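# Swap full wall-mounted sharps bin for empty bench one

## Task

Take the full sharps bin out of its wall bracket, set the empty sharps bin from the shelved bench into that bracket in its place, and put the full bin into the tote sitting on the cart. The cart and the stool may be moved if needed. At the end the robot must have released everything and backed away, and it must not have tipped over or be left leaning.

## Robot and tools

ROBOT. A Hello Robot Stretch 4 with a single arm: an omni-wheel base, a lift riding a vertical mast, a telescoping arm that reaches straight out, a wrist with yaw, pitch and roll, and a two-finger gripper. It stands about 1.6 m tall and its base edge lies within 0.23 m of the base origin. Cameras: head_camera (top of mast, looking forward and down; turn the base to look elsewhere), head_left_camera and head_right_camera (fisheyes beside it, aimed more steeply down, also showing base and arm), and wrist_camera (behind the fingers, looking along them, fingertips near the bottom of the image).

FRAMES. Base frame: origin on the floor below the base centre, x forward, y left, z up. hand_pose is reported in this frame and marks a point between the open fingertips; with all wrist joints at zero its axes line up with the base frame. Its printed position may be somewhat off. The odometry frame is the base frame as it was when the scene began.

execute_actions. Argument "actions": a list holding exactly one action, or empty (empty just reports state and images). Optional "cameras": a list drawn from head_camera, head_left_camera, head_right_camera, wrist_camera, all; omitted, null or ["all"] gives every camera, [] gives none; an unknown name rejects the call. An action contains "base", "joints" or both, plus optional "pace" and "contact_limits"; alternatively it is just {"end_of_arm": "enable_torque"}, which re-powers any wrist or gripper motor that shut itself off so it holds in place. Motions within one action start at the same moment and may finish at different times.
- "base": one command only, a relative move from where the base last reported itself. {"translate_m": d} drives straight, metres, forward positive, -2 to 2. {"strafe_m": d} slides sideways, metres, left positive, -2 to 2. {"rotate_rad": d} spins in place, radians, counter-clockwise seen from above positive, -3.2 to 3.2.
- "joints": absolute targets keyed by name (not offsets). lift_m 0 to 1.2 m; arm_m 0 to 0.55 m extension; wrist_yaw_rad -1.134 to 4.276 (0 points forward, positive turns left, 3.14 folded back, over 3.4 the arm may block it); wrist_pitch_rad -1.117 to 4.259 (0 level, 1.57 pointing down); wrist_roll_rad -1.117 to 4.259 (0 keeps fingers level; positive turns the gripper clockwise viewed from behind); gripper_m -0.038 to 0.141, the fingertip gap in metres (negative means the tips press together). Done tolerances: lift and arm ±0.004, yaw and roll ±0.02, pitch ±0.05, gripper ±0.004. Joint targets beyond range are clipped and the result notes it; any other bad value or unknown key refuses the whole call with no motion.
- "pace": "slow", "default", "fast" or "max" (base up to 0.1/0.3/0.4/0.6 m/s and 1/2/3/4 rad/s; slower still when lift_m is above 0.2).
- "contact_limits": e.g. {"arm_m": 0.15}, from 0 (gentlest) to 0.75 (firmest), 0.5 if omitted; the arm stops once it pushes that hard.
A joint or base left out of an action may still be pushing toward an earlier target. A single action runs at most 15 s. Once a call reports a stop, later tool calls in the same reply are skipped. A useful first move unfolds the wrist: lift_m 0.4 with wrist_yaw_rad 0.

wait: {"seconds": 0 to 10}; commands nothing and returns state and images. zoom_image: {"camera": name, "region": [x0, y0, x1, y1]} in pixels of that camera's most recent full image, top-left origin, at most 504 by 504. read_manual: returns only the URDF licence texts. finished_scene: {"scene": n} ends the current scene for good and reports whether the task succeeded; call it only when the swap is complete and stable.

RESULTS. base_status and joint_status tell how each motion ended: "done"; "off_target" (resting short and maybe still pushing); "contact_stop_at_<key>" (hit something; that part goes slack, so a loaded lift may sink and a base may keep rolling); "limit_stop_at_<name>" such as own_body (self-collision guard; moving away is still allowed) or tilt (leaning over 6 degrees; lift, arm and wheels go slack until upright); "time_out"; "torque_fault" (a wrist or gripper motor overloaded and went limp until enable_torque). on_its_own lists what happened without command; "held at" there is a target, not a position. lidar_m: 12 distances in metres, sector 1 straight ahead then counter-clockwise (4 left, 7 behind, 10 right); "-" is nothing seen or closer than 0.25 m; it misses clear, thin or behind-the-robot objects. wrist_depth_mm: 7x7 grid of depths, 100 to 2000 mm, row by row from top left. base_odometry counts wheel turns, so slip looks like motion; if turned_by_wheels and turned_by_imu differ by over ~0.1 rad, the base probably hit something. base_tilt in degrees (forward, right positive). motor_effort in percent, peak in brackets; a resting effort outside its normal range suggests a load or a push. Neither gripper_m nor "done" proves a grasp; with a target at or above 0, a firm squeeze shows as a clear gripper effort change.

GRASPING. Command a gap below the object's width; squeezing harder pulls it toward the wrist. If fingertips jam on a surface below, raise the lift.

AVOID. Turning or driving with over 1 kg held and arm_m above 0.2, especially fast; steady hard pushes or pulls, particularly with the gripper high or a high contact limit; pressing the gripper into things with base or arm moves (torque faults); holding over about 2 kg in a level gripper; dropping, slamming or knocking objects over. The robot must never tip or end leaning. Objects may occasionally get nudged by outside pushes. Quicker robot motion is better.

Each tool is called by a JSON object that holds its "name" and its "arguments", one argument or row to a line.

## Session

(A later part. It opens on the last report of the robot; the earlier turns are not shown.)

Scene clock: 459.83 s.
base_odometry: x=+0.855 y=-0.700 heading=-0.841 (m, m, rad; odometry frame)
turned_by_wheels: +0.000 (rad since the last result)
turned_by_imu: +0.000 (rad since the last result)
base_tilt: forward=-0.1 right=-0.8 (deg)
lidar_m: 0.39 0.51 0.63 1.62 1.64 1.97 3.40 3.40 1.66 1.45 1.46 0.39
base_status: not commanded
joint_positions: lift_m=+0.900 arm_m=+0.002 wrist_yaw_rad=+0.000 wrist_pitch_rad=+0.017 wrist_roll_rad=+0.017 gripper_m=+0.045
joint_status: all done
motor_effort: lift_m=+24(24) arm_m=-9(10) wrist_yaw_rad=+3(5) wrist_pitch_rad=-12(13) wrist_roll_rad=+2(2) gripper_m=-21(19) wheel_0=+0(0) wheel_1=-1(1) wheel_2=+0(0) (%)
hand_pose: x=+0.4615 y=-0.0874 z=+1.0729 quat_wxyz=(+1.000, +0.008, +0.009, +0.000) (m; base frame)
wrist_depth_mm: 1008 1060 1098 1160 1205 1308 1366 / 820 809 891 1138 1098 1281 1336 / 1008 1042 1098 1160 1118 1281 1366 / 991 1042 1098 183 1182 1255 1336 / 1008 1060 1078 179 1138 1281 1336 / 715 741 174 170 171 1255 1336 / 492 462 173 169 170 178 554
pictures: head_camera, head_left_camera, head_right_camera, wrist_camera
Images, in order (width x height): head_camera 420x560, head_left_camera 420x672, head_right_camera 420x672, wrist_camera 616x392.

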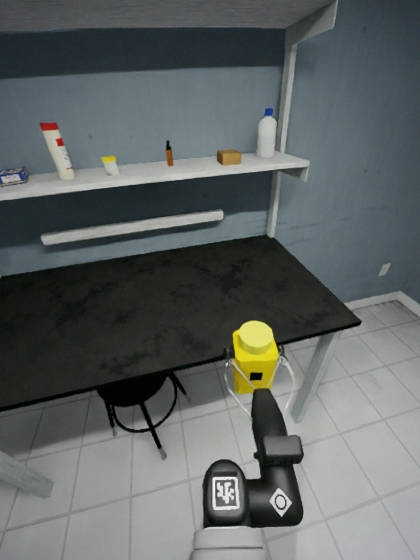

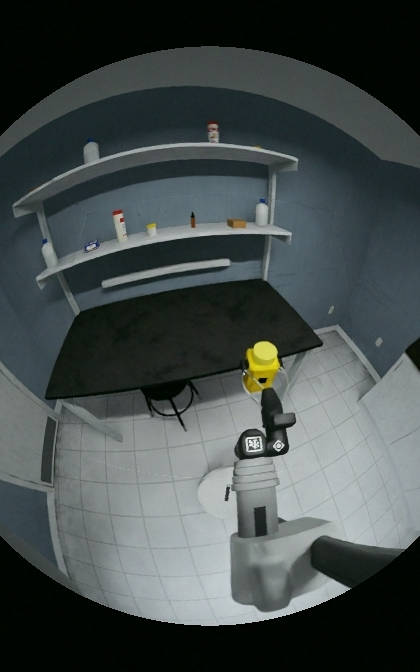

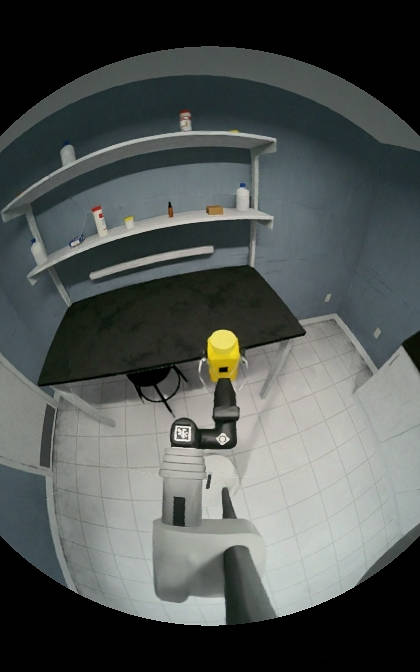

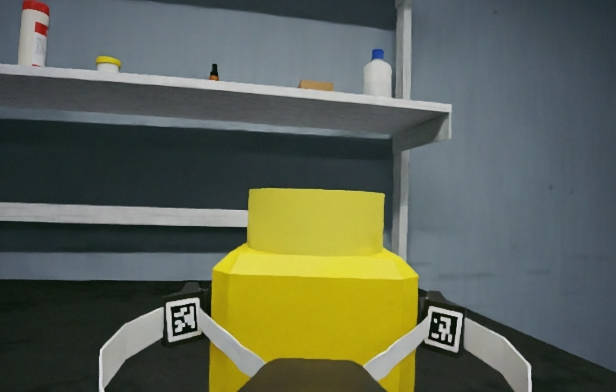

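{"name": "execute_actions", "arguments": {
  "actions": [
    {"joints": {"arm_m": 0.522, "wrist_yaw_rad": 2.155}, "pace": "fast"}
  ],
  "cameras": ["head_camera"]
}}

{"name": "execute_actions", "arguments": {
  "actions": [
    {"joints": {"lift_m": 0.871}, "pace": "slow"}
  ],
  "cameras": ["wrist_camera"]
}}

Scene clock: 552.27 s.
base_odometry: x=+0.855 y=-0.700 heading=-0.841 (m, m, rad; odometry frame)
turned_by_wheels: +0.000 (rad since the last result)
turned_by_imu: +0.001 (rad since the last result)
base_tilt: forward=-0.2 right=-0.8 (deg)
lidar_m: 0.52 0.51 0.64 1.60 1.65 1.96 3.41 3.41 1.63 1.43 1.47 0.59
base_status: not commanded
joint_positions: lift_m=+0.900 arm_m=+0.520 wrist_yaw_rad=+2.155 wrist_pitch_rad=+0.017 wrist_roll_rad=+0.017 gripper_m=+0.045
joint_status: all done
motor_effort: lift_m=+23(23) arm_m=+10(8) wrist_yaw_rad=+2(9) wrist_pitch_rad=-12(13) wrist_roll_rad=+3(2) gripper_m=-20(18) wheel_0=-1(0) wheel_1=-1(1) wheel_2=+0(0) (%)
hand_pose: x=+0.6052 y=+0.2889 z=+1.0729 quat_wxyz=(+0.474, -0.004, +0.011, +0.881) (m; base frame)
wrist_depth_mm: - - - 1863 1661 1576 1499 / - - - 1808 1661 1537 1464 / - - - 1863 1618 1537 1464 / - - - 183 1618 1576 1430 / - - - 179 1618 1537 1464 / - - 174 170 171 1499 1397 / - - 173 170 170 178 549
pictures: head_camera
Images, in order (width x height): head_camera 420x560.

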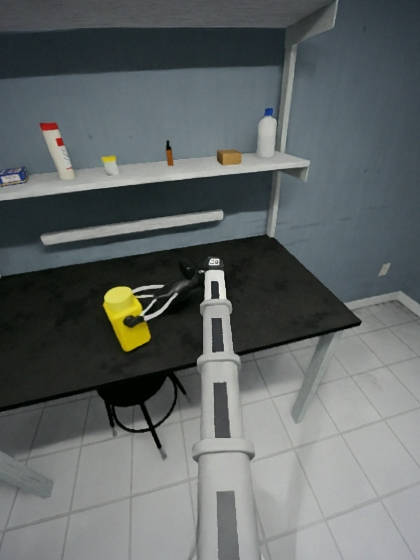

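Scene clock: 553.30 s.
base_odometry: x=+0.855 y=-0.700 heading=-0.841 (m, m, rad; odometry frame)
turned_by_wheels: +0.000 (rad since the last result)
turned_by_imu: +0.000 (rad since the last result)
base_tilt: forward=-0.2 right=-0.7 (deg)
lidar_m: 0.51 0.50 0.61 1.62 1.64 2.00 3.41 3.39 1.65 1.45 1.45 0.59
base_status: not commanded
joint_positions: lift_m=+0.871 arm_m=+0.520 wrist_yaw_rad=+2.155 wrist_pitch_rad=+0.017 wrist_roll_rad=+0.017 gripper_m=+0.045
joint_status: all done
motor_effort: lift_m=+17(23) arm_m=+10(9) wrist_yaw_rad=+3(3) wrist_pitch_rad=-12(12) wrist_roll_rad=+3(3) gripper_m=-20(21) wheel_0=+0(1) wheel_1=-1(1) wheel_2=+0(0) (%)
hand_pose: x=+0.6052 y=+0.2889 z=+1.0445 quat_wxyz=(+0.474, -0.004, +0.011, +0.881) (m; base frame)
wrist_depth_mm: - - - 1863 1661 1576 1464 / - - - 1808 1708 1537 1464 / - - - 1808 1708 1537 1464 / - - - 183 1618 1499 1430 / - - - 179 1576 1499 1430 / - - 174 170 171 732 732 / - - 173 169 170 178 496
pictures: wrist_camera
Images, in order (width x height): wrist_camera 616x392.

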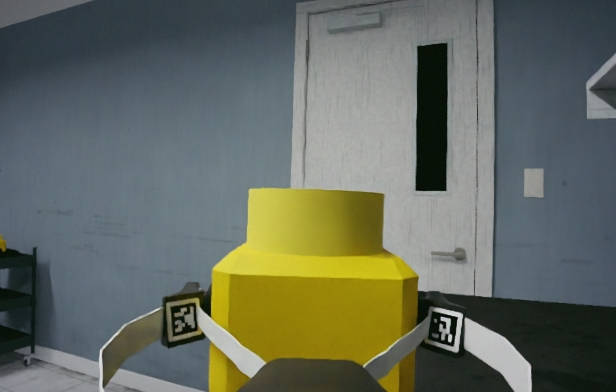

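{"name": "zoom_image", "arguments": {
  "camera": "wrist_camera",
  "region": [0, 200, 100, 300]
}}

{"name": "execute_actions", "arguments": {
  "actions": [
    {"joints": {"lift_m": 0.864}, "pace": "slow"}
  ],
  "cameras": []
}}

Region (0, 200, 100, 300) of wrist_camera's 616x392 image, scaled by 5.040.

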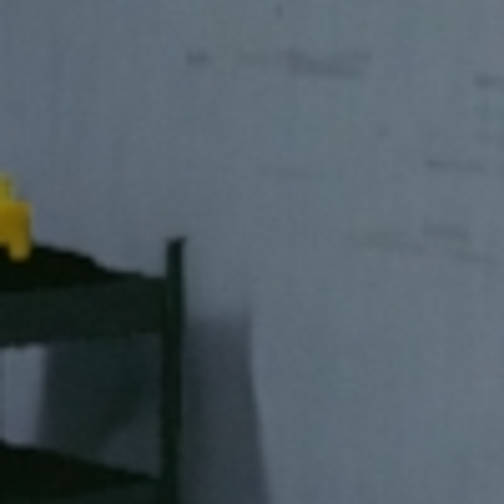

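Scene clock: 558.20 s.
base_odometry: x=+0.855 y=-0.700 heading=-0.841 (m, m, rad; odometry frame)
turned_by_wheels: +0.000 (rad since the last result)
turned_by_imu: +0.001 (rad since the last result)
base_tilt: forward=-0.2 right=-0.6 (deg)
lidar_m: 0.49 0.49 0.63 1.62 1.65 2.00 3.39 3.41 1.66 1.45 1.45 0.59
base_status: not commanded
joint_positions: lift_m=+0.864 arm_m=+0.520 wrist_yaw_rad=+2.155 wrist_pitch_rad=+0.012 wrist_roll_rad=+0.017 gripper_m=+0.045
joint_status: all done
motor_effort: lift_m=+14(15) arm_m=+9(9) wrist_yaw_rad=+0(2) wrist_pitch_rad=+5(13) wrist_roll_rad=+3(3) gripper_m=-21(21) wheel_0=+0(0) wheel_1=-1(1) wheel_2=+0(0) (%)
hand_pose: x=+0.6050 y=+0.2888 z=+1.0393 quat_wxyz=(+0.473, -0.001, +0.010, +0.881) (m; base frame)
wrist_depth_mm: - - - 1808 1708 1537 1464 / - - - 1808 1661 1576 1464 / - - - 1863 1708 1576 1499 / - - - 183 1618 1499 1464 / - - - 180 1618 1537 1464 / - - 174 170 171 732 741 / - - 173 169 170 179 492
pictures: none
No camera images: the call's "cameras" was empty. Leave "cameras" out to get every camera's image.

{"name": "execute_actions", "arguments": {
  "actions": [
    {"joints": {"lift_m": 0.867, "gripper_m": 0.141}}
  ],
  "cameras": ["wrist_camera"]
}}

{"name": "execute_actions", "arguments": {
  "actions": [
    {"joints": {"lift_m": 0.995}, "pace": "fast"}
  ],
  "cameras": []
}}

{"name": "execute_actions", "arguments": {
  "actions": [
    {"base": {"rotate_rad": 0.575}, "joints": {"arm_m": 0.0, "wrist_yaw_rad": 0.0}, "pace": "fast"}
  ],
  "cameras": ["head_camera"]
}}

{"name": "execute_actions", "arguments": {
  "actions": [
    {"joints": {"lift_m": 0.872}, "pace": "fast"}
  ],
  "cameras": ["wrist_camera"]
}}

Scene clock: 567.40 s.
base_odometry: x=+0.855 y=-0.700 heading=-0.841 (m, m, rad; odometry frame)
turned_by_wheels: +0.000 (rad since the last result)
turned_by_imu: +0.001 (rad since the last result)
base_tilt: forward=-0.1 right=-0.8 (deg)
lidar_m: 0.50 0.51 0.63 1.61 1.65 1.96 3.40 3.39 1.64 1.46 1.45 0.60
base_status: not commanded
joint_positions: lift_m=+0.867 arm_m=+0.520 wrist_yaw_rad=+2.155 wrist_pitch_rad=+0.015 wrist_roll_rad=+0.017 gripper_m=+0.141
joint_status: all done
motor_effort: lift_m=+23(21) arm_m=+9(9) wrist_yaw_rad=+1(0) wrist_pitch_rad=-6(7) wrist_roll_rad=+3(3) gripper_m=-1(23) wheel_0=+0(0) wheel_1=-1(1) wheel_2=+0(0) (%)
hand_pose: x=+0.6050 y=+0.2888 z=+1.0406 quat_wxyz=(+0.473, -0.003, +0.011, +0.881) (m; base frame)
wrist_depth_mm: - - - 1863 1661 1576 1464 / - - - 1808 1708 1576 1464 / - - - 1863 1661 1537 1464 / - - - 200 1661 1537 1464 / - - - 195 1576 1499 1464 / - 211 186 186 186 213 732 / - - 192 147 189 421 488
pictures: wrist_camera
Images, in order (width x height): wrist_camera 616x392.

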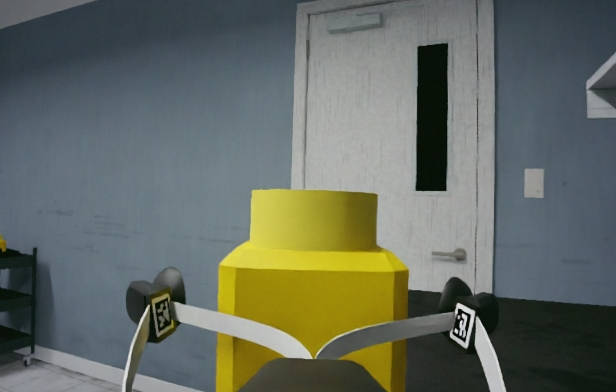

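Scene clock: 568.70 s.
base_odometry: x=+0.855 y=-0.700 heading=-0.841 (m, m, rad; odometry frame)
turned_by_wheels: +0.000 (rad since the last result)
turned_by_imu: +0.000 (rad since the last result)
base_tilt: forward=-0.1 right=-0.7 (deg)
lidar_m: 0.52 0.50 0.64 1.62 1.66 1.97 3.39 3.42 1.65 1.46 1.44 0.59
base_status: not commanded
joint_positions: lift_m=+0.995 arm_m=+0.520 wrist_yaw_rad=+2.155 wrist_pitch_rad=+0.015 wrist_roll_rad=+0.017 gripper_m=+0.141
joint_status: all done
motor_effort: lift_m=+23(22) arm_m=+9(9) wrist_yaw_rad=+1(1) wrist_pitch_rad=-6(4) wrist_roll_rad=+3(3) gripper_m=+0(0) wheel_0=+0(0) wheel_1=-1(1) wheel_2=+0(0) (%)
hand_pose: x=+0.6050 y=+0.2888 z=+1.1686 quat_wxyz=(+0.473, -0.003, +0.011, +0.881) (m; base frame)
wrist_depth_mm: - - - 1808 1708 1576 1464 / - - - 1863 1708 1537 1464 / - - - 1808 1661 1537 1464 / - - - 1808 1708 1537 1464 / - - - 1808 1661 1499 1430 / - 211 1921 1756 1661 213 1397 / - - - 147 768 707 1430
pictures: none
No camera images: the call's "cameras" was empty. Leave "cameras" out to get every camera's image.

Scene clock: 570.83 s.
base_odometry: x=+0.855 y=-0.700 heading=-0.266 (m, m, rad; odometry frame)
turned_by_wheels: +0.575 (rad since the last result)
turned_by_imu: +0.583 (rad since the last result)
base_tilt: forward=-0.2 right=-0.7 (deg)
lidar_m: 0.52 0.66 1.61 1.67 2.03 3.38 3.45 1.62 1.45 1.46 0.56 0.50
base_status: done
joint_positions: lift_m=+0.995 arm_m=+0.002 wrist_yaw_rad=+0.000 wrist_pitch_rad=+0.016 wrist_roll_rad=+0.017 gripper_m=+0.141
joint_status: all done
motor_effort: lift_m=+23(23) arm_m=-9(12) wrist_yaw_rad=+0(8) wrist_pitch_rad=-7(9) wrist_roll_rad=+2(3) gripper_m=+1(1) wheel_0=+0(6) wheel_1=-2(7) wheel_2=-1(7) (%)
hand_pose: x=+0.4615 y=-0.0874 z=+1.1685 quat_wxyz=(+1.000, +0.008, +0.008, +0.000) (m; base frame)
wrist_depth_mm: 1618 1430 1229 1182 1098 1008 946 / 1576 1464 1281 1182 1098 1008 931 / 1576 1430 1205 917 866 960 904 / 1576 1430 1281 1160 1078 1008 917 / 1576 1397 1281 1160 1060 960 917 / 1537 210 1042 1118 1042 213 931 / 715 707 723 147 759 715 798
pictures: head_camera
Images, in order (width x height): head_camera 420x560.

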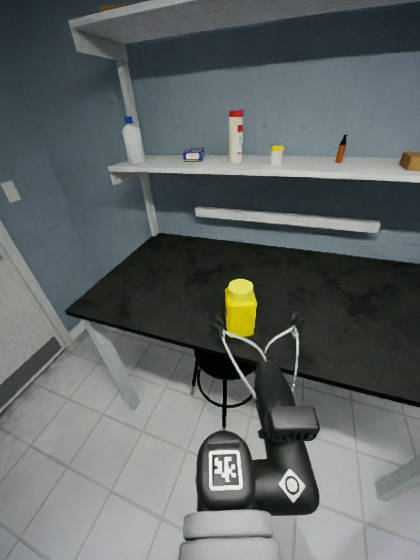

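Scene clock: 572.10 s.
base_odometry: x=+0.855 y=-0.700 heading=-0.266 (m, m, rad; odometry frame)
turned_by_wheels: +0.000 (rad since the last result)
turned_by_imu: +0.000 (rad since the last result)
base_tilt: forward=-0.2 right=-0.7 (deg)
lidar_m: 0.51 0.64 1.63 1.66 2.06 3.39 3.43 1.64 1.44 1.46 0.57 0.51
base_status: not commanded
joint_positions: lift_m=+0.872 arm_m=+0.002 wrist_yaw_rad=+0.000 wrist_pitch_rad=+0.016 wrist_roll_rad=+0.017 gripper_m=+0.141
joint_status: all done
motor_effort: lift_m=+17(20) arm_m=-9(9) wrist_yaw_rad=+0(1) wrist_pitch_rad=-7(7) wrist_roll_rad=+3(2) gripper_m=+2(1) wheel_0=+0(0) wheel_1=-2(2) wheel_2=-2(2) (%)
hand_pose: x=+0.4615 y=-0.0874 z=+1.0460 quat_wxyz=(+1.000, +0.008, +0.008, +0.000) (m; base frame)
wrist_depth_mm: 1576 1430 1281 1205 1098 1025 946 / 1537 1397 1229 904 854 798 715 / 1576 1430 1255 1160 1098 1008 931 / 1537 1430 1281 1138 1042 976 917 / 1537 1366 1255 382 1078 991 917 / 634 210 634 379 723 213 750 / 433 430 442 148 459 433 504
pictures: wrist_camera
Images, in order (width x height): wrist_camera 616x392.

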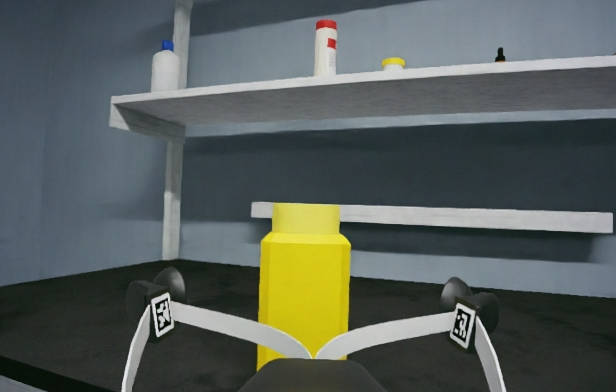

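{"name": "zoom_image", "arguments": {
  "camera": "wrist_camera",
  "region": [230, 185, 390, 345]
}}

Region (230, 185, 390, 345) of wrist_camera's 616x392 image, scaled by 3.150.

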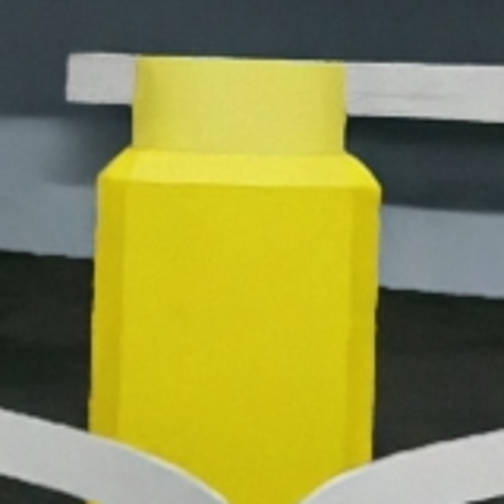

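{"name": "execute_actions", "arguments": {
  "actions": [
    {"joints": {"arm_m": 0.199, "lift_m": 0.868}}
  ],
  "cameras": ["wrist_camera"]
}}

{"name": "execute_actions", "arguments": {
  "actions": [
    {"joints": {"gripper_m": 0.045}}
  ],
  "cameras": ["wrist_camera"]
}}

Scene clock: 583.27 s.
base_odometry: x=+0.855 y=-0.700 heading=-0.266 (m, m, rad; odometry frame)
turned_by_wheels: +0.000 (rad since the last result)
turned_by_imu: +0.001 (rad since the last result)
base_tilt: forward=-0.1 right=-0.8 (deg)
lidar_m: 0.52 0.65 1.62 1.67 2.06 3.39 3.44 1.60 1.44 1.48 0.57 0.52
base_status: not commanded
joint_positions: lift_m=+0.868 arm_m=+0.197 wrist_yaw_rad=+0.000 wrist_pitch_rad=+0.015 wrist_roll_rad=+0.017 gripper_m=+0.141
joint_status: all done
motor_effort: lift_m=+16(17) arm_m=+10(10) wrist_yaw_rad=+1(1) wrist_pitch_rad=-8(7) wrist_roll_rad=+4(3) gripper_m=+0(3) wheel_0=+0(0) wheel_1=-2(2) wheel_2=-2(2) (%)
hand_pose: x=+0.6567 y=-0.0874 z=+1.0420 quat_wxyz=(+1.000, +0.008, +0.008, +0.000) (m; base frame)
wrist_depth_mm: 1366 1182 1060 715 609 549 525 / 1336 831 831 809 778 759 723 / 1336 1182 1060 976 904 831 788 / 1336 1182 1078 204 866 820 768 / 1308 1160 960 200 866 831 759 / 615 210 187 187 188 213 723 / 418 418 190 148 394 418 488
pictures: wrist_camera
Images, in order (width x height): wrist_camera 616x392.

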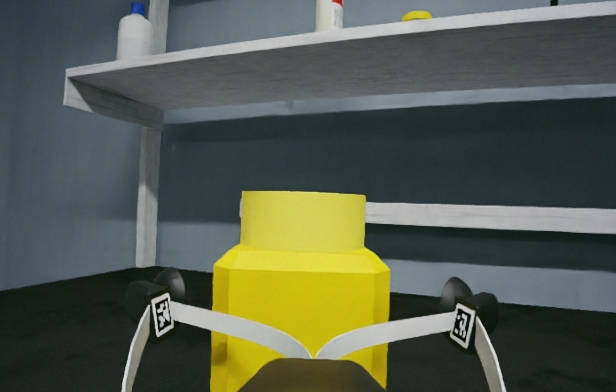

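Scene clock: 585.23 s.
base_odometry: x=+0.855 y=-0.700 heading=-0.266 (m, m, rad; odometry frame)
turned_by_wheels: +0.000 (rad since the last result)
turned_by_imu: +0.000 (rad since the last result)
base_tilt: forward=-0.2 right=-0.7 (deg)
lidar_m: 0.53 0.66 1.61 1.66 2.06 3.39 3.44 1.63 1.43 1.47 0.56 0.51
base_status: not commanded
joint_positions: lift_m=+0.868 arm_m=+0.197 wrist_yaw_rad=+0.000 wrist_pitch_rad=+0.015 wrist_roll_rad=+0.017 gripper_m=+0.045
joint_status: all done
motor_effort: lift_m=+16(16) arm_m=+10(10) wrist_yaw_rad=+1(0) wrist_pitch_rad=-7(8) wrist_roll_rad=+3(3) gripper_m=-20(19) wheel_0=+0(0) wheel_1=-2(2) wheel_2=-2(1) (%)
hand_pose: x=+0.6567 y=-0.0874 z=+1.0420 quat_wxyz=(+1.000, +0.008, +0.008, +0.000) (m; base frame)
wrist_depth_mm: 1366 1160 1078 723 615 549 521 / 1366 831 820 809 768 759 723 / 1336 1205 1060 976 891 831 788 / 1336 1182 1078 190 878 820 778 / 1336 1160 1060 187 866 831 768 / 609 627 180 175 176 723 732 / 418 394 184 174 177 177 488
pictures: wrist_camera
Images, in order (width x height): wrist_camera 616x392.

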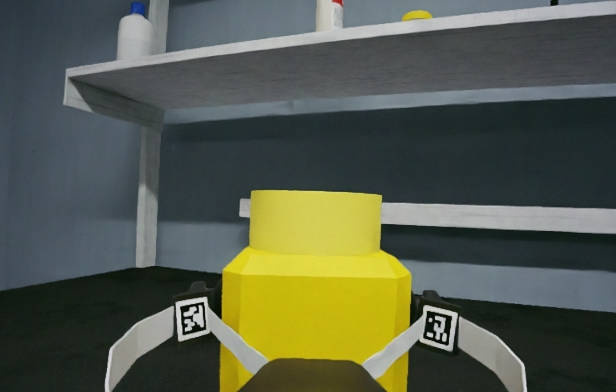

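{"name": "zoom_image", "arguments": {
  "camera": "wrist_camera",
  "region": [190, 180, 442, 392]
}}

{"name": "execute_actions", "arguments": {
  "actions": [
    {"joints": {"lift_m": 0.9}, "pace": "fast"}
  ],
  "cameras": []
}}

Region (190, 180, 442, 392) of wrist_camera's 616x392 image, scaled by 2.000; it fills the top 424 rows of this view, and the rest is white.

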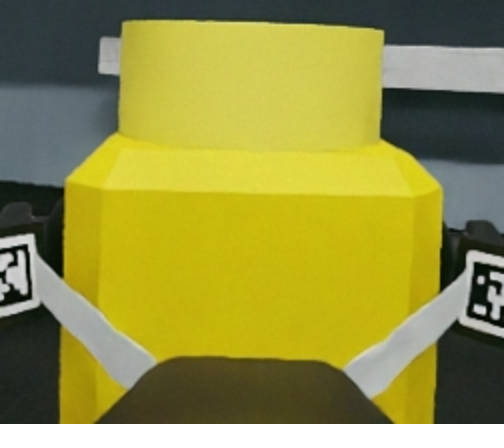

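Scene clock: 589.53 s.
base_odometry: x=+0.855 y=-0.700 heading=-0.266 (m, m, rad; odometry frame)
turned_by_wheels: +0.000 (rad since the last result)
turned_by_imu: +0.001 (rad since the last result)
base_tilt: forward=-0.2 right=-0.8 (deg)
lidar_m: 0.54 0.62 1.62 1.66 2.06 3.39 3.42 1.61 1.44 1.46 0.57 0.50
base_status: not commanded
joint_positions: lift_m=+0.900 arm_m=+0.197 wrist_yaw_rad=+0.000 wrist_pitch_rad=+0.017 wrist_roll_rad=+0.017 gripper_m=+0.045
joint_status: all done
motor_effort: lift_m=+24(25) arm_m=+10(10) wrist_yaw_rad=+0(0) wrist_pitch_rad=-14(13) wrist_roll_rad=+3(3) gripper_m=-19(19) wheel_0=+0(0) wheel_1=-2(2) wheel_2=-2(1) (%)
hand_pose: x=+0.6567 y=-0.0874 z=+1.0729 quat_wxyz=(+1.000, +0.008, +0.009, +0.000) (m; base frame)
wrist_depth_mm: 1366 1138 1098 991 904 820 508 / 1336 820 741 707 691 668 647 / 1308 1118 1060 991 904 842 778 / 1336 1205 1078 191 866 820 778 / 1336 1182 1060 187 788 809 759 / 707 732 180 174 176 809 768 / 488 455 184 174 177 177 544
pictures: none
No camera images: the call's "cameras" was empty. Leave "cameras" out to get every camera's image.

{"name": "execute_actions", "arguments": {
  "actions": [
    {"base": {"rotate_rad": 2.6}, "joints": {"arm_m": 0.0}, "pace": "fast"}
  ],
  "cameras": ["head_camera"]
}}

{"name": "execute_actions", "arguments": {
  "actions": [
    {"base": {"translate_m": 0.75}, "joints": {"lift_m": 0.32}, "pace": "max"}
  ],
  "cameras": ["head_camera", "wrist_camera"]
}}

Scene clock: 621.97 s.
base_odometry: x=+0.855 y=-0.700 heading=+2.334 (m, m, rad; odometry frame)
turned_by_wheels: +2.600 (rad since the last result)
turned_by_imu: +2.635 (rad since the last result)
base_tilt: forward=-0.2 right=-0.8 (deg)
lidar_m: 0.40 3.40 1.62 1.45 1.46 0.59 0.50 0.51 0.64 1.61 1.66 0.41
base_status: done
joint_positions: lift_m=+0.900 arm_m=+0.002 wrist_yaw_rad=+0.000 wrist_pitch_rad=+0.017 wrist_roll_rad=+0.017 gripper_m=+0.045
joint_status: all done
motor_effort: lift_m=+23(23) arm_m=-10(9) wrist_yaw_rad=+0(2) wrist_pitch_rad=-12(13) wrist_roll_rad=+3(3) gripper_m=-20(19) wheel_0=+0(7) wheel_1=+0(6) wheel_2=-1(9) (%)
hand_pose: x=+0.4616 y=-0.0873 z=+1.0729 quat_wxyz=(+1.000, +0.008, +0.009, +0.000) (m; base frame)
wrist_depth_mm: - - - - - - 1808 / - - - - - - 1808 / - - - - - - 1756 / - - - 191 - - 1756 / - - - 187 - - 1808 / - - 180 175 177 1863 1756 / - - 183 174 177 177 1808
pictures: head_camera
Images, in order (width x height): head_camera 420x560.

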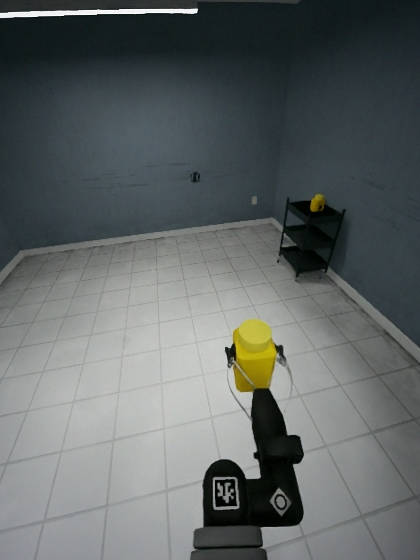

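Scene clock: 625.37 s.
base_odometry: x=+0.336 y=-0.158 heading=+2.334 (m, m, rad; odometry frame)
turned_by_wheels: +0.000 (rad since the last result)
turned_by_imu: +0.001 (rad since the last result)
base_tilt: forward=-0.2 right=-0.7 (deg)
lidar_m: 0.39 2.66 1.81 1.56 1.60 1.41 1.25 1.26 1.68 1.50 1.51 1.57
base_status: done
joint_positions: lift_m=+0.320 arm_m=+0.002 wrist_yaw_rad=+0.000 wrist_pitch_rad=+0.018 wrist_roll_rad=+0.017 gripper_m=+0.045
joint_status: all done
motor_effort: lift_m=+18(21) arm_m=-9(10) wrist_yaw_rad=+1(0) wrist_pitch_rad=-13(14) wrist_roll_rad=+3(3) gripper_m=-18(19) wheel_0=+1(5) wheel_1=-1(5) wheel_2=+2(9) (%)
hand_pose: x=+0.4615 y=-0.0874 z=+0.4933 quat_wxyz=(+1.000, +0.008, +0.009, +0.000) (m; base frame)
wrist_depth_mm: - - - - - - 1661 / - - - - - - 1661 / - - - - - - 1464 / - - - 191 - - 1430 / - - - 187 - - 1336 / 1756 1863 180 175 176 1863 1464 / 1255 1182 183 174 177 177 1255
pictures: head_camera, wrist_camera
Images, in order (width x height): head_camera 420x560, wrist_camera 616x392.

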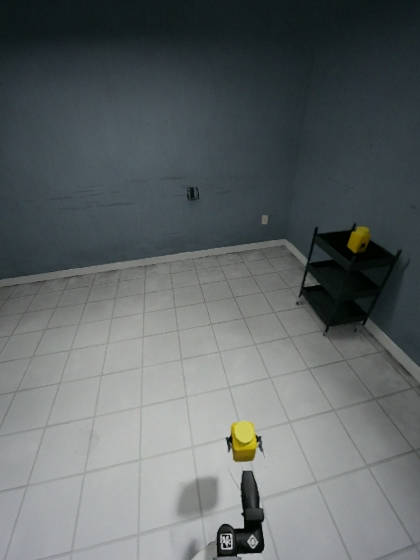

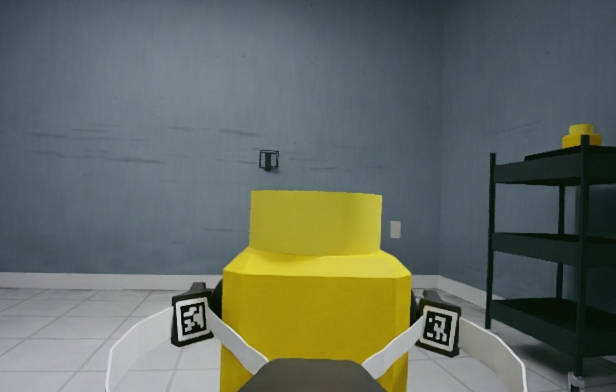

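{"name": "execute_actions", "arguments": {
  "actions": [
    {"base": {"translate_m": 1.93}, "joints": {"lift_m": 0.53}, "pace": "max"}
  ],
  "cameras": []
}}

Scene clock: 641.70 s.
base_odometry: x=-0.998 y=+1.237 heading=+2.334 (m, m, rad; odometry frame)
turned_by_wheels: +0.000 (rad since the last result)
turned_by_imu: +0.004 (rad since the last result)
base_tilt: forward=-0.2 right=-0.8 (deg)
lidar_m: 0.40 0.65 0.96 1.88 2.26 2.42 3.82 2.07 0.83 0.81 1.17 0.86
base_status: done
joint_positions: lift_m=+0.530 arm_m=+0.002 wrist_yaw_rad=+0.000 wrist_pitch_rad=+0.017 wrist_roll_rad=+0.017 gripper_m=+0.045
joint_status: all done
motor_effort: lift_m=+22(25) arm_m=-9(9) wrist_yaw_rad=+0(1) wrist_pitch_rad=-12(13) wrist_roll_rad=+3(2) gripper_m=-16(18) wheel_0=+0(6) wheel_1=-1(8) wheel_2=+2(14) (%)
hand_pose: x=+0.4615 y=-0.0874 z=+0.7030 quat_wxyz=(+1.000, +0.008, +0.009, +0.000) (m; base frame)
wrist_depth_mm: 530 549 569 597 621 654 668 / 525 549 569 591 621 654 683 / 525 549 569 591 621 654 676 / 521 544 564 191 615 647 668 / 525 544 559 187 615 647 676 / 525 539 180 175 176 640 668 / 521 535 184 174 177 178 668
pictures: none
No camera images: the call's "cameras" was empty. Leave "cameras" out to get every camera's image.

{"name": "execute_actions", "arguments": {
  "actions": [
    {"base": {"rotate_rad": 0.176}}
  ],
  "cameras": ["head_camera", "wrist_camera"]
}}

Scene clock: 655.67 s.
base_odometry: x=-0.998 y=+1.237 heading=+2.510 (m, m, rad; odometry frame)
turned_by_wheels: +0.176 (rad since the last result)
turned_by_imu: +0.179 (rad since the last result)
base_tilt: forward=-0.2 right=-0.8 (deg)
lidar_m: 0.39 0.80 1.11 2.54 2.27 2.77 3.99 1.05 0.81 1.14 1.14 0.81
base_status: done
joint_positions: lift_m=+0.530 arm_m=+0.002 wrist_yaw_rad=+0.000 wrist_pitch_rad=+0.017 wrist_roll_rad=+0.017 gripper_m=+0.045
joint_status: not commanded
motor_effort: lift_m=+21(21) arm_m=-9(9) wrist_yaw_rad=-1(1) wrist_pitch_rad=-13(13) wrist_roll_rad=+3(3) gripper_m=-17(20) wheel_0=-1(3) wheel_1=-1(7) wheel_2=-1(8) (%)
hand_pose: x=+0.4615 y=-0.0873 z=+0.7030 quat_wxyz=(+1.000, +0.008, +0.009, +0.000) (m; base frame)
wrist_depth_mm: 564 569 569 569 569 569 569 / 564 564 564 569 564 569 569 / 559 564 564 569 564 564 569 / 559 559 559 191 564 569 564 / 559 559 554 187 564 564 559 / 554 564 181 175 177 564 564 / 554 559 184 174 177 177 564
pictures: head_camera, wrist_camera
Images, in order (width x height): head_camera 420x560, wrist_camera 616x392.

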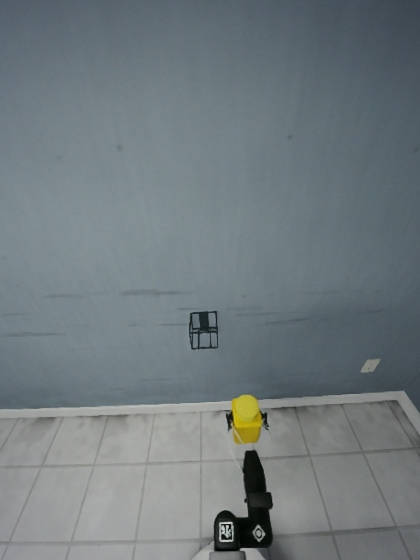

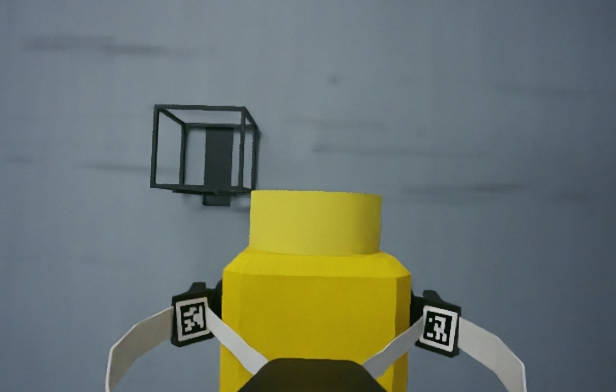

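{"name": "zoom_image", "arguments": {
  "camera": "wrist_camera",
  "region": [140, 90, 270, 220]
}}

{"name": "zoom_image", "arguments": {
  "camera": "head_camera",
  "region": [174, 295, 234, 360]
}}

Region (140, 90, 270, 220) of wrist_camera's 616x392 image, scaled by 3.877.

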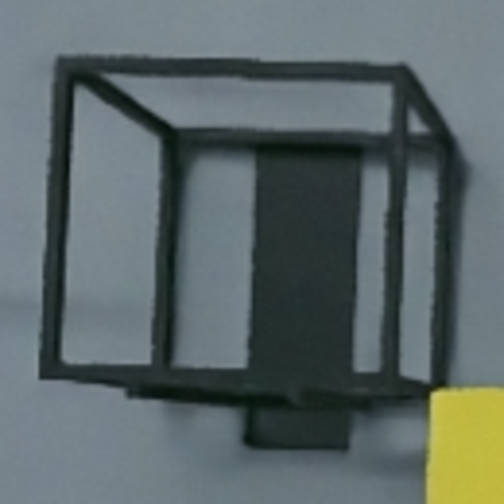

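Region (174, 295, 234, 360) of head_camera's 420x560 image, scaled by 7.754, with more detail than that image has; it fills the left 465 columns of this view, and the rest is white.

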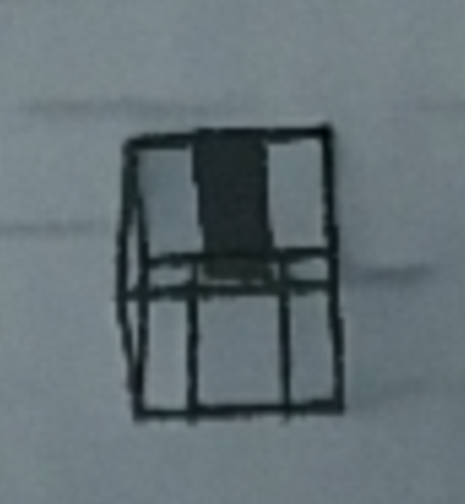

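{"name": "execute_actions", "arguments": {
  "actions": [
    {"base": {"strafe_m": 0.136}, "joints": {"arm_m": 0.12}}
  ],
  "cameras": ["wrist_camera"]
}}

Scene clock: 675.53 s.
base_odometry: x=-1.079 y=+1.127 heading=+2.510 (m, m, rad; odometry frame)
turned_by_wheels: +0.000 (rad since the last result)
turned_by_imu: +0.001 (rad since the last result)
base_tilt: forward=-0.2 right=-0.8 (deg)
lidar_m: 0.51 0.81 1.11 2.39 2.14 2.60 4.11 1.87 0.94 1.25 1.14 0.79
base_status: done
joint_positions: lift_m=+0.530 arm_m=+0.118 wrist_yaw_rad=+0.000 wrist_pitch_rad=+0.017 wrist_roll_rad=+0.017 gripper_m=+0.045
joint_status: all done
motor_effort: lift_m=+22(22) arm_m=+10(10) wrist_yaw_rad=+0(2) wrist_pitch_rad=-13(13) wrist_roll_rad=+3(3) gripper_m=-19(23) wheel_0=+0(9) wheel_1=-1(10) wheel_2=+0(1) (%)
hand_pose: x=+0.5777 y=-0.0874 z=+0.7030 quat_wxyz=(+1.000, +0.008, +0.009, +0.000) (m; base frame)
wrist_depth_mm: 449 449 449 452 452 452 452 / 445 449 452 452 449 452 455 / 445 449 449 449 445 452 449 / 445 445 442 191 452 445 449 / 442 445 445 186 445 449 442 / 442 442 180 174 177 445 445 / 439 442 442 174 178 177 442
pictures: wrist_camera
Images, in order (width x height): wrist_camera 616x392.

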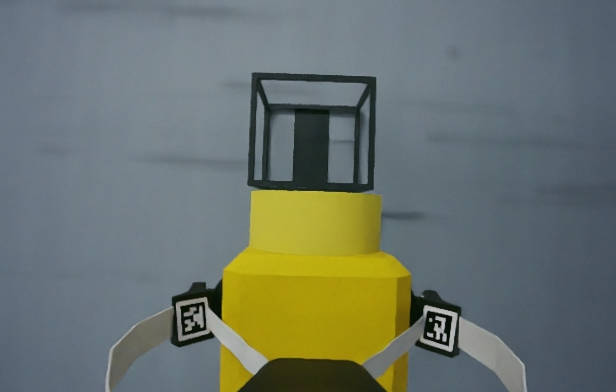

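{"name": "zoom_image", "arguments": {
  "camera": "wrist_camera",
  "region": [235, 60, 395, 210]
}}

Region (235, 60, 395, 210) of wrist_camera's 616x392 image, scaled by 3.150; it fills the top 472 rows of this view, and the rest is white.

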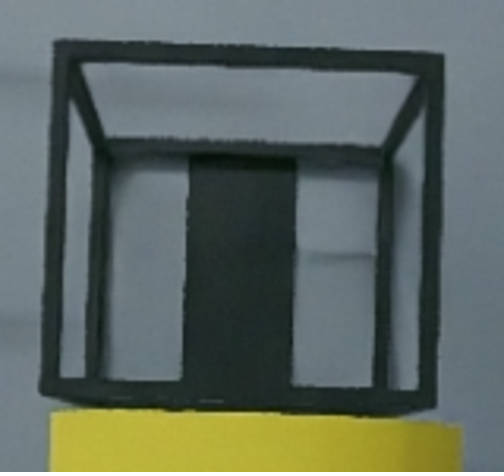

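{"name": "execute_actions", "arguments": {
  "actions": [
    {"base": {"strafe_m": 0.0095}, "joints": {"lift_m": 0.862, "wrist_yaw_rad": -0.02}, "pace": "fast"}
  ],
  "cameras": []
}}

{"name": "execute_actions", "arguments": {
  "actions": [
    {"joints": {"arm_m": 0.285}, "contact_limits": {"arm_m": 0.2}}
  ]
}}

Scene clock: 692.80 s.
base_odometry: x=-1.084 y=+1.119 heading=+2.510 (m, m, rad; odometry frame)
turned_by_wheels: +0.000 (rad since the last result)
turned_by_imu: +0.001 (rad since the last result)
base_tilt: forward=-0.2 right=-0.8 (deg)
lidar_m: 0.50 0.78 1.10 2.38 2.15 2.57 4.09 1.88 0.94 1.24 1.14 0.78
base_status: done
joint_positions: lift_m=+0.862 arm_m=+0.118 wrist_yaw_rad=-0.020 wrist_pitch_rad=+0.017 wrist_roll_rad=+0.017 gripper_m=+0.045
joint_status: all done
motor_effort: lift_m=+23(24) arm_m=+9(10) wrist_yaw_rad=+1(3) wrist_pitch_rad=-14(14) wrist_roll_rad=+3(3) gripper_m=-18(18) wheel_0=+2(11) wheel_1=-1(9) wheel_2=+0(1) (%)
hand_pose: x=+0.5759 y=-0.0931 z=+1.0349 quat_wxyz=(+1.000, +0.008, +0.009, -0.010) (m; base frame)
wrist_depth_mm: 445 445 452 452 455 459 459 / 442 445 445 452 452 459 459 / 439 445 449 449 452 455 455 / 439 445 449 191 449 455 455 / 439 442 445 187 449 455 455 / 439 439 181 175 176 452 455 / 433 439 183 174 177 177 452
pictures: none
No camera images: the call's "cameras" was empty. Leave "cameras" out to get every camera's image.

Scene clock: 694.37 s.
base_odometry: x=-1.084 y=+1.119 heading=+2.510 (m, m, rad; odometry frame)
turned_by_wheels: +0.000 (rad since the last result)
turned_by_imu: +0.000 (rad since the last result)
base_tilt: forward=-0.2 right=-0.7 (deg)
lidar_m: 0.69 0.79 1.10 2.40 2.14 2.57 4.09 1.87 0.94 1.27 1.13 0.82
base_status: not commanded
joint_positions: lift_m=+0.862 arm_m=+0.283 wrist_yaw_rad=-0.020 wrist_pitch_rad=+0.017 wrist_roll_rad=+0.017 gripper_m=+0.045
joint_status: all done
motor_effort: lift_m=+23(23) arm_m=+10(8) wrist_yaw_rad=+1(1) wrist_pitch_rad=-12(13) wrist_roll_rad=+3(3) gripper_m=-20(17) wheel_0=+2(2) wheel_1=-1(0) wheel_2=+0(0) (%)
contact_limits: arm_m 0.2
hand_pose: x=+0.7409 y=-0.0931 z=+1.0349 quat_wxyz=(+1.000, +0.008, +0.009, -0.010) (m; base frame)
wrist_depth_mm: 282 283 286 287 289 290 291 / 282 283 285 286 289 289 290 / 281 281 283 285 287 289 290 / 279 281 282 191 287 289 289 / 278 279 281 186 285 287 287 / 277 279 181 175 177 286 287 / 277 278 184 174 177 177 286
pictures: head_camera, head_left_camera, head_right_camera, wrist_camera
Images, in order (width x height): head_camera 420x560, head_left_camera 420x672, head_right_camera 420x672, wrist_camera 616x392.

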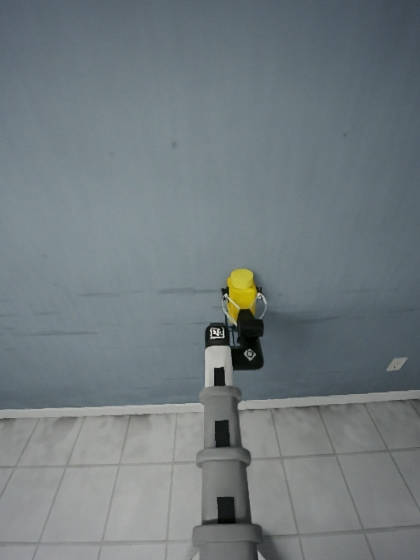

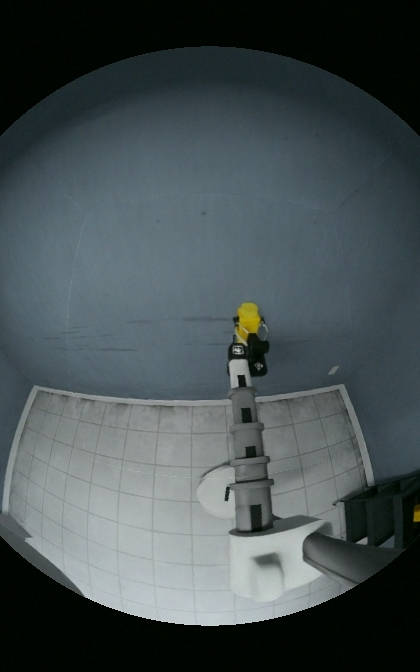

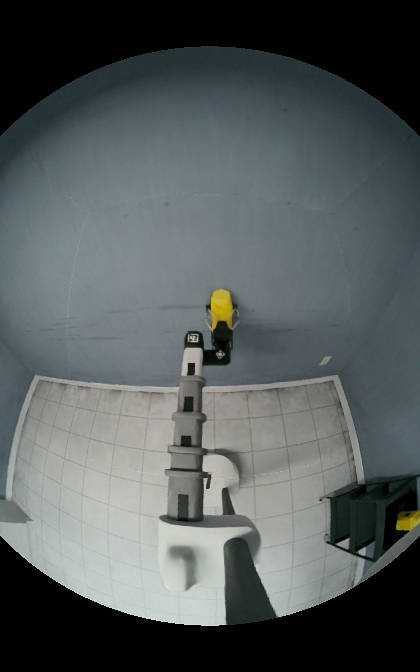

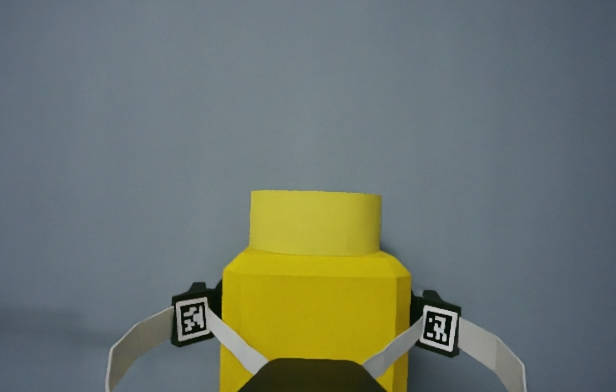

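{"name": "execute_actions", "arguments": {
  "actions": [
    {"joints": {"lift_m": 0.795}, "pace": "slow"}
  ],
  "cameras": ["wrist_camera"]
}}

Scene clock: 700.43 s.
base_odometry: x=-1.084 y=+1.119 heading=+2.510 (m, m, rad; odometry frame)
turned_by_wheels: +0.000 (rad since the last result)
turned_by_imu: +0.001 (rad since the last result)
base_tilt: forward=-0.2 right=-0.7 (deg)
lidar_m: 0.68 0.82 1.10 2.39 2.13 2.58 4.11 1.90 0.94 1.26 1.13 0.81
base_status: not commanded
joint_positions: lift_m=+0.795 arm_m=+0.283 wrist_yaw_rad=-0.020 wrist_pitch_rad=+0.017 wrist_roll_rad=+0.017 gripper_m=+0.045
joint_status: all done
motor_effort: lift_m=+16(22) arm_m=+10(10) wrist_yaw_rad=+1(0) wrist_pitch_rad=-11(12) wrist_roll_rad=+3(3) gripper_m=-20(18) wheel_0=+2(2) wheel_1=-1(0) wheel_2=+0(0) (%)
hand_pose: x=+0.7409 y=-0.0931 z=+0.9686 quat_wxyz=(+1.000, +0.008, +0.008, -0.010) (m; base frame)
wrist_depth_mm: 282 283 285 286 287 290 291 / 281 283 285 286 287 289 291 / 279 282 283 285 287 289 290 / 279 281 283 189 286 289 289 / 279 281 282 185 285 286 287 / 277 278 180 174 176 286 287 / 277 277 279 174 178 177 286
pictures: wrist_camera
Images, in order (width x height): wrist_camera 616x392.

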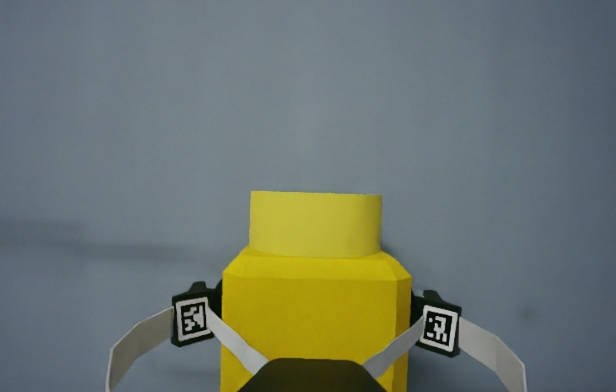

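{"name": "execute_actions", "arguments": {
  "actions": [
    {"joints": {"lift_m": 0.733, "arm_m": 0.288}, "pace": "slow"}
  ],
  "cameras": ["wrist_camera"]
}}

Scene clock: 709.17 s.
base_odometry: x=-1.084 y=+1.119 heading=+2.510 (m, m, rad; odometry frame)
turned_by_wheels: +0.000 (rad since the last result)
turned_by_imu: +0.001 (rad since the last result)
base_tilt: forward=-0.2 right=-0.8 (deg)
lidar_m: 0.67 0.80 1.09 2.40 2.15 2.59 4.10 1.89 0.93 1.26 1.12 0.82
base_status: not commanded
joint_positions: lift_m=+0.733 arm_m=+0.286 wrist_yaw_rad=-0.020 wrist_pitch_rad=+0.017 wrist_roll_rad=+0.017 gripper_m=+0.045
joint_status: all done
motor_effort: lift_m=+17(15) arm_m=+10(7) wrist_yaw_rad=+0(1) wrist_pitch_rad=-12(11) wrist_roll_rad=+3(3) gripper_m=-20(22) wheel_0=+2(1) wheel_1=-1(0) wheel_2=+0(0) (%)
hand_pose: x=+0.7438 y=-0.0931 z=+0.9065 quat_wxyz=(+1.000, +0.008, +0.008, -0.010) (m; base frame)
wrist_depth_mm: 278 281 282 283 286 287 289 / 278 279 282 282 285 286 287 / 277 279 281 282 282 285 287 / 277 278 279 191 283 285 286 / 277 277 278 187 283 283 285 / 276 274 180 175 176 282 283 / 274 276 183 174 177 178 283
pictures: wrist_camera
Images, in order (width x height): wrist_camera 616x392.

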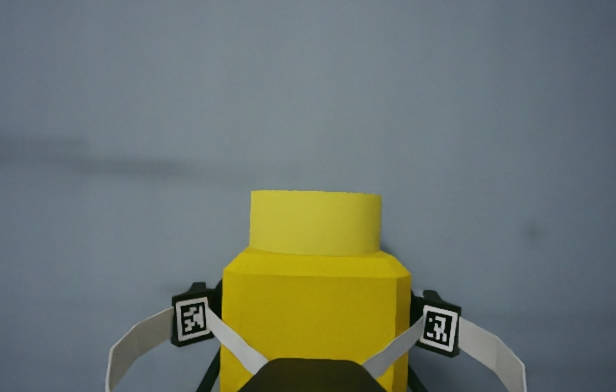

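{"name": "execute_actions", "arguments": {
  "actions": [
    {"joints": {"lift_m": 0.727}, "pace": "slow"}
  ],
  "cameras": []
}}

Scene clock: 714.07 s.
base_odometry: x=-1.084 y=+1.119 heading=+2.510 (m, m, rad; odometry frame)
turned_by_wheels: +0.000 (rad since the last result)
turned_by_imu: +0.001 (rad since the last result)
base_tilt: forward=-0.2 right=-0.7 (deg)
lidar_m: 0.67 0.80 1.11 2.40 2.12 2.60 4.10 1.89 0.94 1.25 1.13 0.82
base_status: not commanded
joint_positions: lift_m=+0.727 arm_m=+0.286 wrist_yaw_rad=-0.020 wrist_pitch_rad=+0.014 wrist_roll_rad=+0.017 gripper_m=+0.045
joint_status: all done
motor_effort: lift_m=+15(14) arm_m=+10(10) wrist_yaw_rad=+0(1) wrist_pitch_rad=-4(12) wrist_roll_rad=+3(3) gripper_m=-19(18) wheel_0=+2(2) wheel_1=+0(0) wheel_2=+0(0) (%)
hand_pose: x=+0.7439 y=-0.0931 z=+0.9015 quat_wxyz=(+1.000, +0.008, +0.007, -0.010) (m; base frame)
wrist_depth_mm: 279 282 283 285 286 287 290 / 279 279 282 283 286 286 289 / 277 279 282 282 285 286 287 / 277 278 278 191 283 285 286 / 276 277 278 187 282 285 285 / 276 277 180 175 177 283 283 / 274 276 182 174 177 177 283
pictures: none
No camera images: the call's "cameras" was empty. Leave "cameras" out to get every camera's image.

The bin is seated (pitch effort is back to its unloaded level). Releasing while easing the arm back slightly.

{"name": "execute_actions", "arguments": {
  "actions": [
    {"joints": {"gripper_m": 0.141, "arm_m": 0.274}}
  ],
  "cameras": ["wrist_camera"]
}}

Scene clock: 723.00 s.
base_odometry: x=-1.084 y=+1.119 heading=+2.510 (m, m, rad; odometry frame)
turned_by_wheels: +0.000 (rad since the last result)
turned_by_imu: +0.001 (rad since the last result)
base_tilt: forward=-0.2 right=-0.7 (deg)
lidar_m: 0.67 0.79 1.09 2.40 2.14 2.60 4.10 1.88 0.93 1.26 1.12 0.82
base_status: not commanded
joint_positions: lift_m=+0.727 arm_m=+0.276 wrist_yaw_rad=-0.020 wrist_pitch_rad=+0.015 wrist_roll_rad=+0.017 gripper_m=+0.141
joint_status: all done
motor_effort: lift_m=+16(16) arm_m=-9(14) wrist_yaw_rad=+1(12) wrist_pitch_rad=-6(5) wrist_roll_rad=+2(3) gripper_m=-1(25) wheel_0=+0(2) wheel_1=-1(0) wheel_2=+1(4) (%)
hand_pose: x=+0.7332 y=-0.0932 z=+0.9012 quat_wxyz=(+1.000, +0.008, +0.007, -0.010) (m; base frame)
wrist_depth_mm: 290 291 293 296 297 298 300 / 289 291 293 293 296 298 298 / 287 291 291 293 294 297 297 / 286 287 290 203 294 296 297 / 286 287 289 195 293 294 296 / 285 211 191 187 189 213 296 / 285 285 190 147 189 293 294
pictures: wrist_camera
Images, in order (width x height): wrist_camera 616x392.

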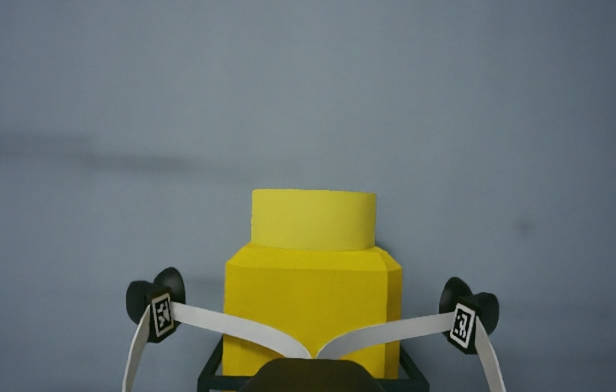

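{"name": "execute_actions", "arguments": {
  "actions": [
    {"base": {"translate_m": -0.45}, "joints": {"arm_m": 0.0, "lift_m": 0.735}, "pace": "fast"}
  ]
}}

Scene clock: 729.00 s.
base_odometry: x=-0.721 y=+0.854 heading=+2.510 (m, m, rad; odometry frame)
turned_by_wheels: +0.000 (rad since the last result)
turned_by_imu: +0.001 (rad since the last result)
base_tilt: forward=-0.3 right=-0.7 (deg)
lidar_m: 1.11 1.28 1.71 2.41 1.93 2.53 3.48 1.88 0.92 0.87 1.36 1.27
base_status: done
joint_positions: lift_m=+0.735 arm_m=+0.002 wrist_yaw_rad=-0.020 wrist_pitch_rad=+0.016 wrist_roll_rad=+0.017 gripper_m=+0.141
joint_status: all done
motor_effort: lift_m=+22(23) arm_m=-9(10) wrist_yaw_rad=+1(0) wrist_pitch_rad=-7(8) wrist_roll_rad=+3(3) gripper_m=+0(1) wheel_0=+0(6) wheel_1=-1(5) wheel_2=-1(11) (%)
hand_pose: x=+0.4597 y=-0.0932 z=+0.9085 quat_wxyz=(+1.000, +0.008, +0.008, -0.010) (m; base frame)
wrist_depth_mm: 1008 1008 1025 1025 1025 1042 1042 / 991 1008 1008 1025 1008 1025 1008 / 1008 991 1025 1008 1008 1008 1025 / 991 991 991 1025 1008 1025 1025 / 991 976 1008 991 1008 1008 1025 / 976 211 991 1008 1008 213 1025 / 976 1008 1008 147 1025 1008 1025
pictures: head_camera, head_left_camera, head_right_camera, wrist_camera
Images, in order (width x height): head_camera 420x560, head_left_camera 420x672, head_right_camera 420x672, wrist_camera 616x392.

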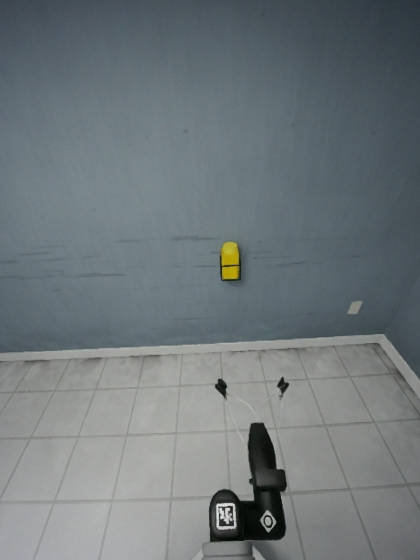

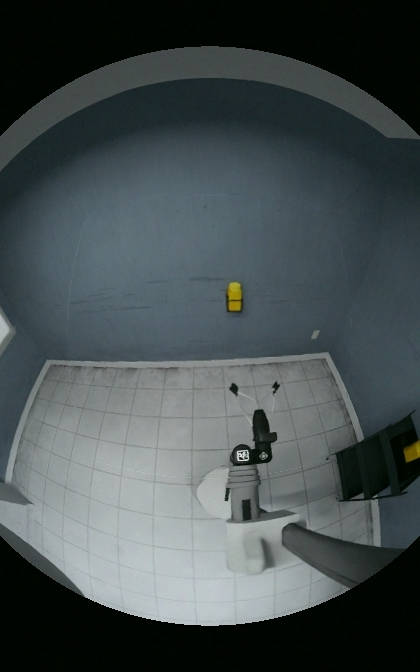

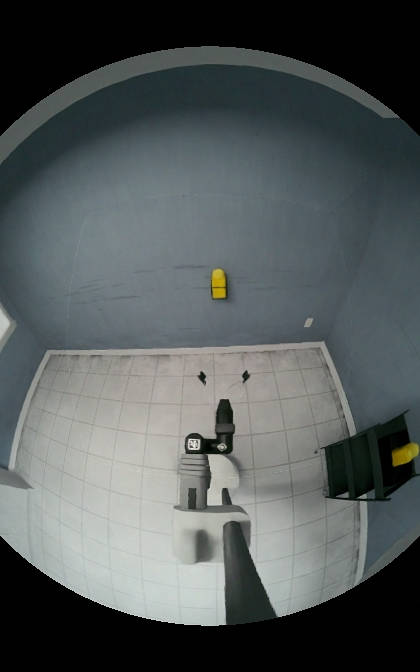

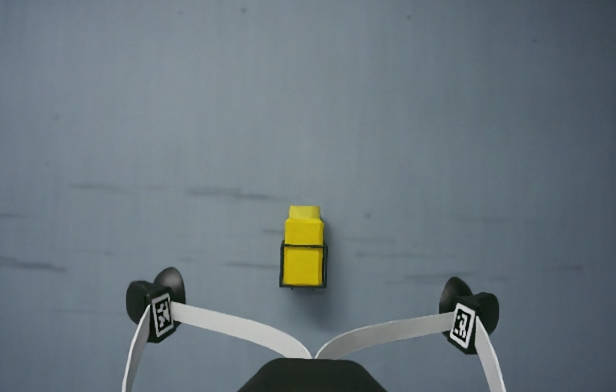

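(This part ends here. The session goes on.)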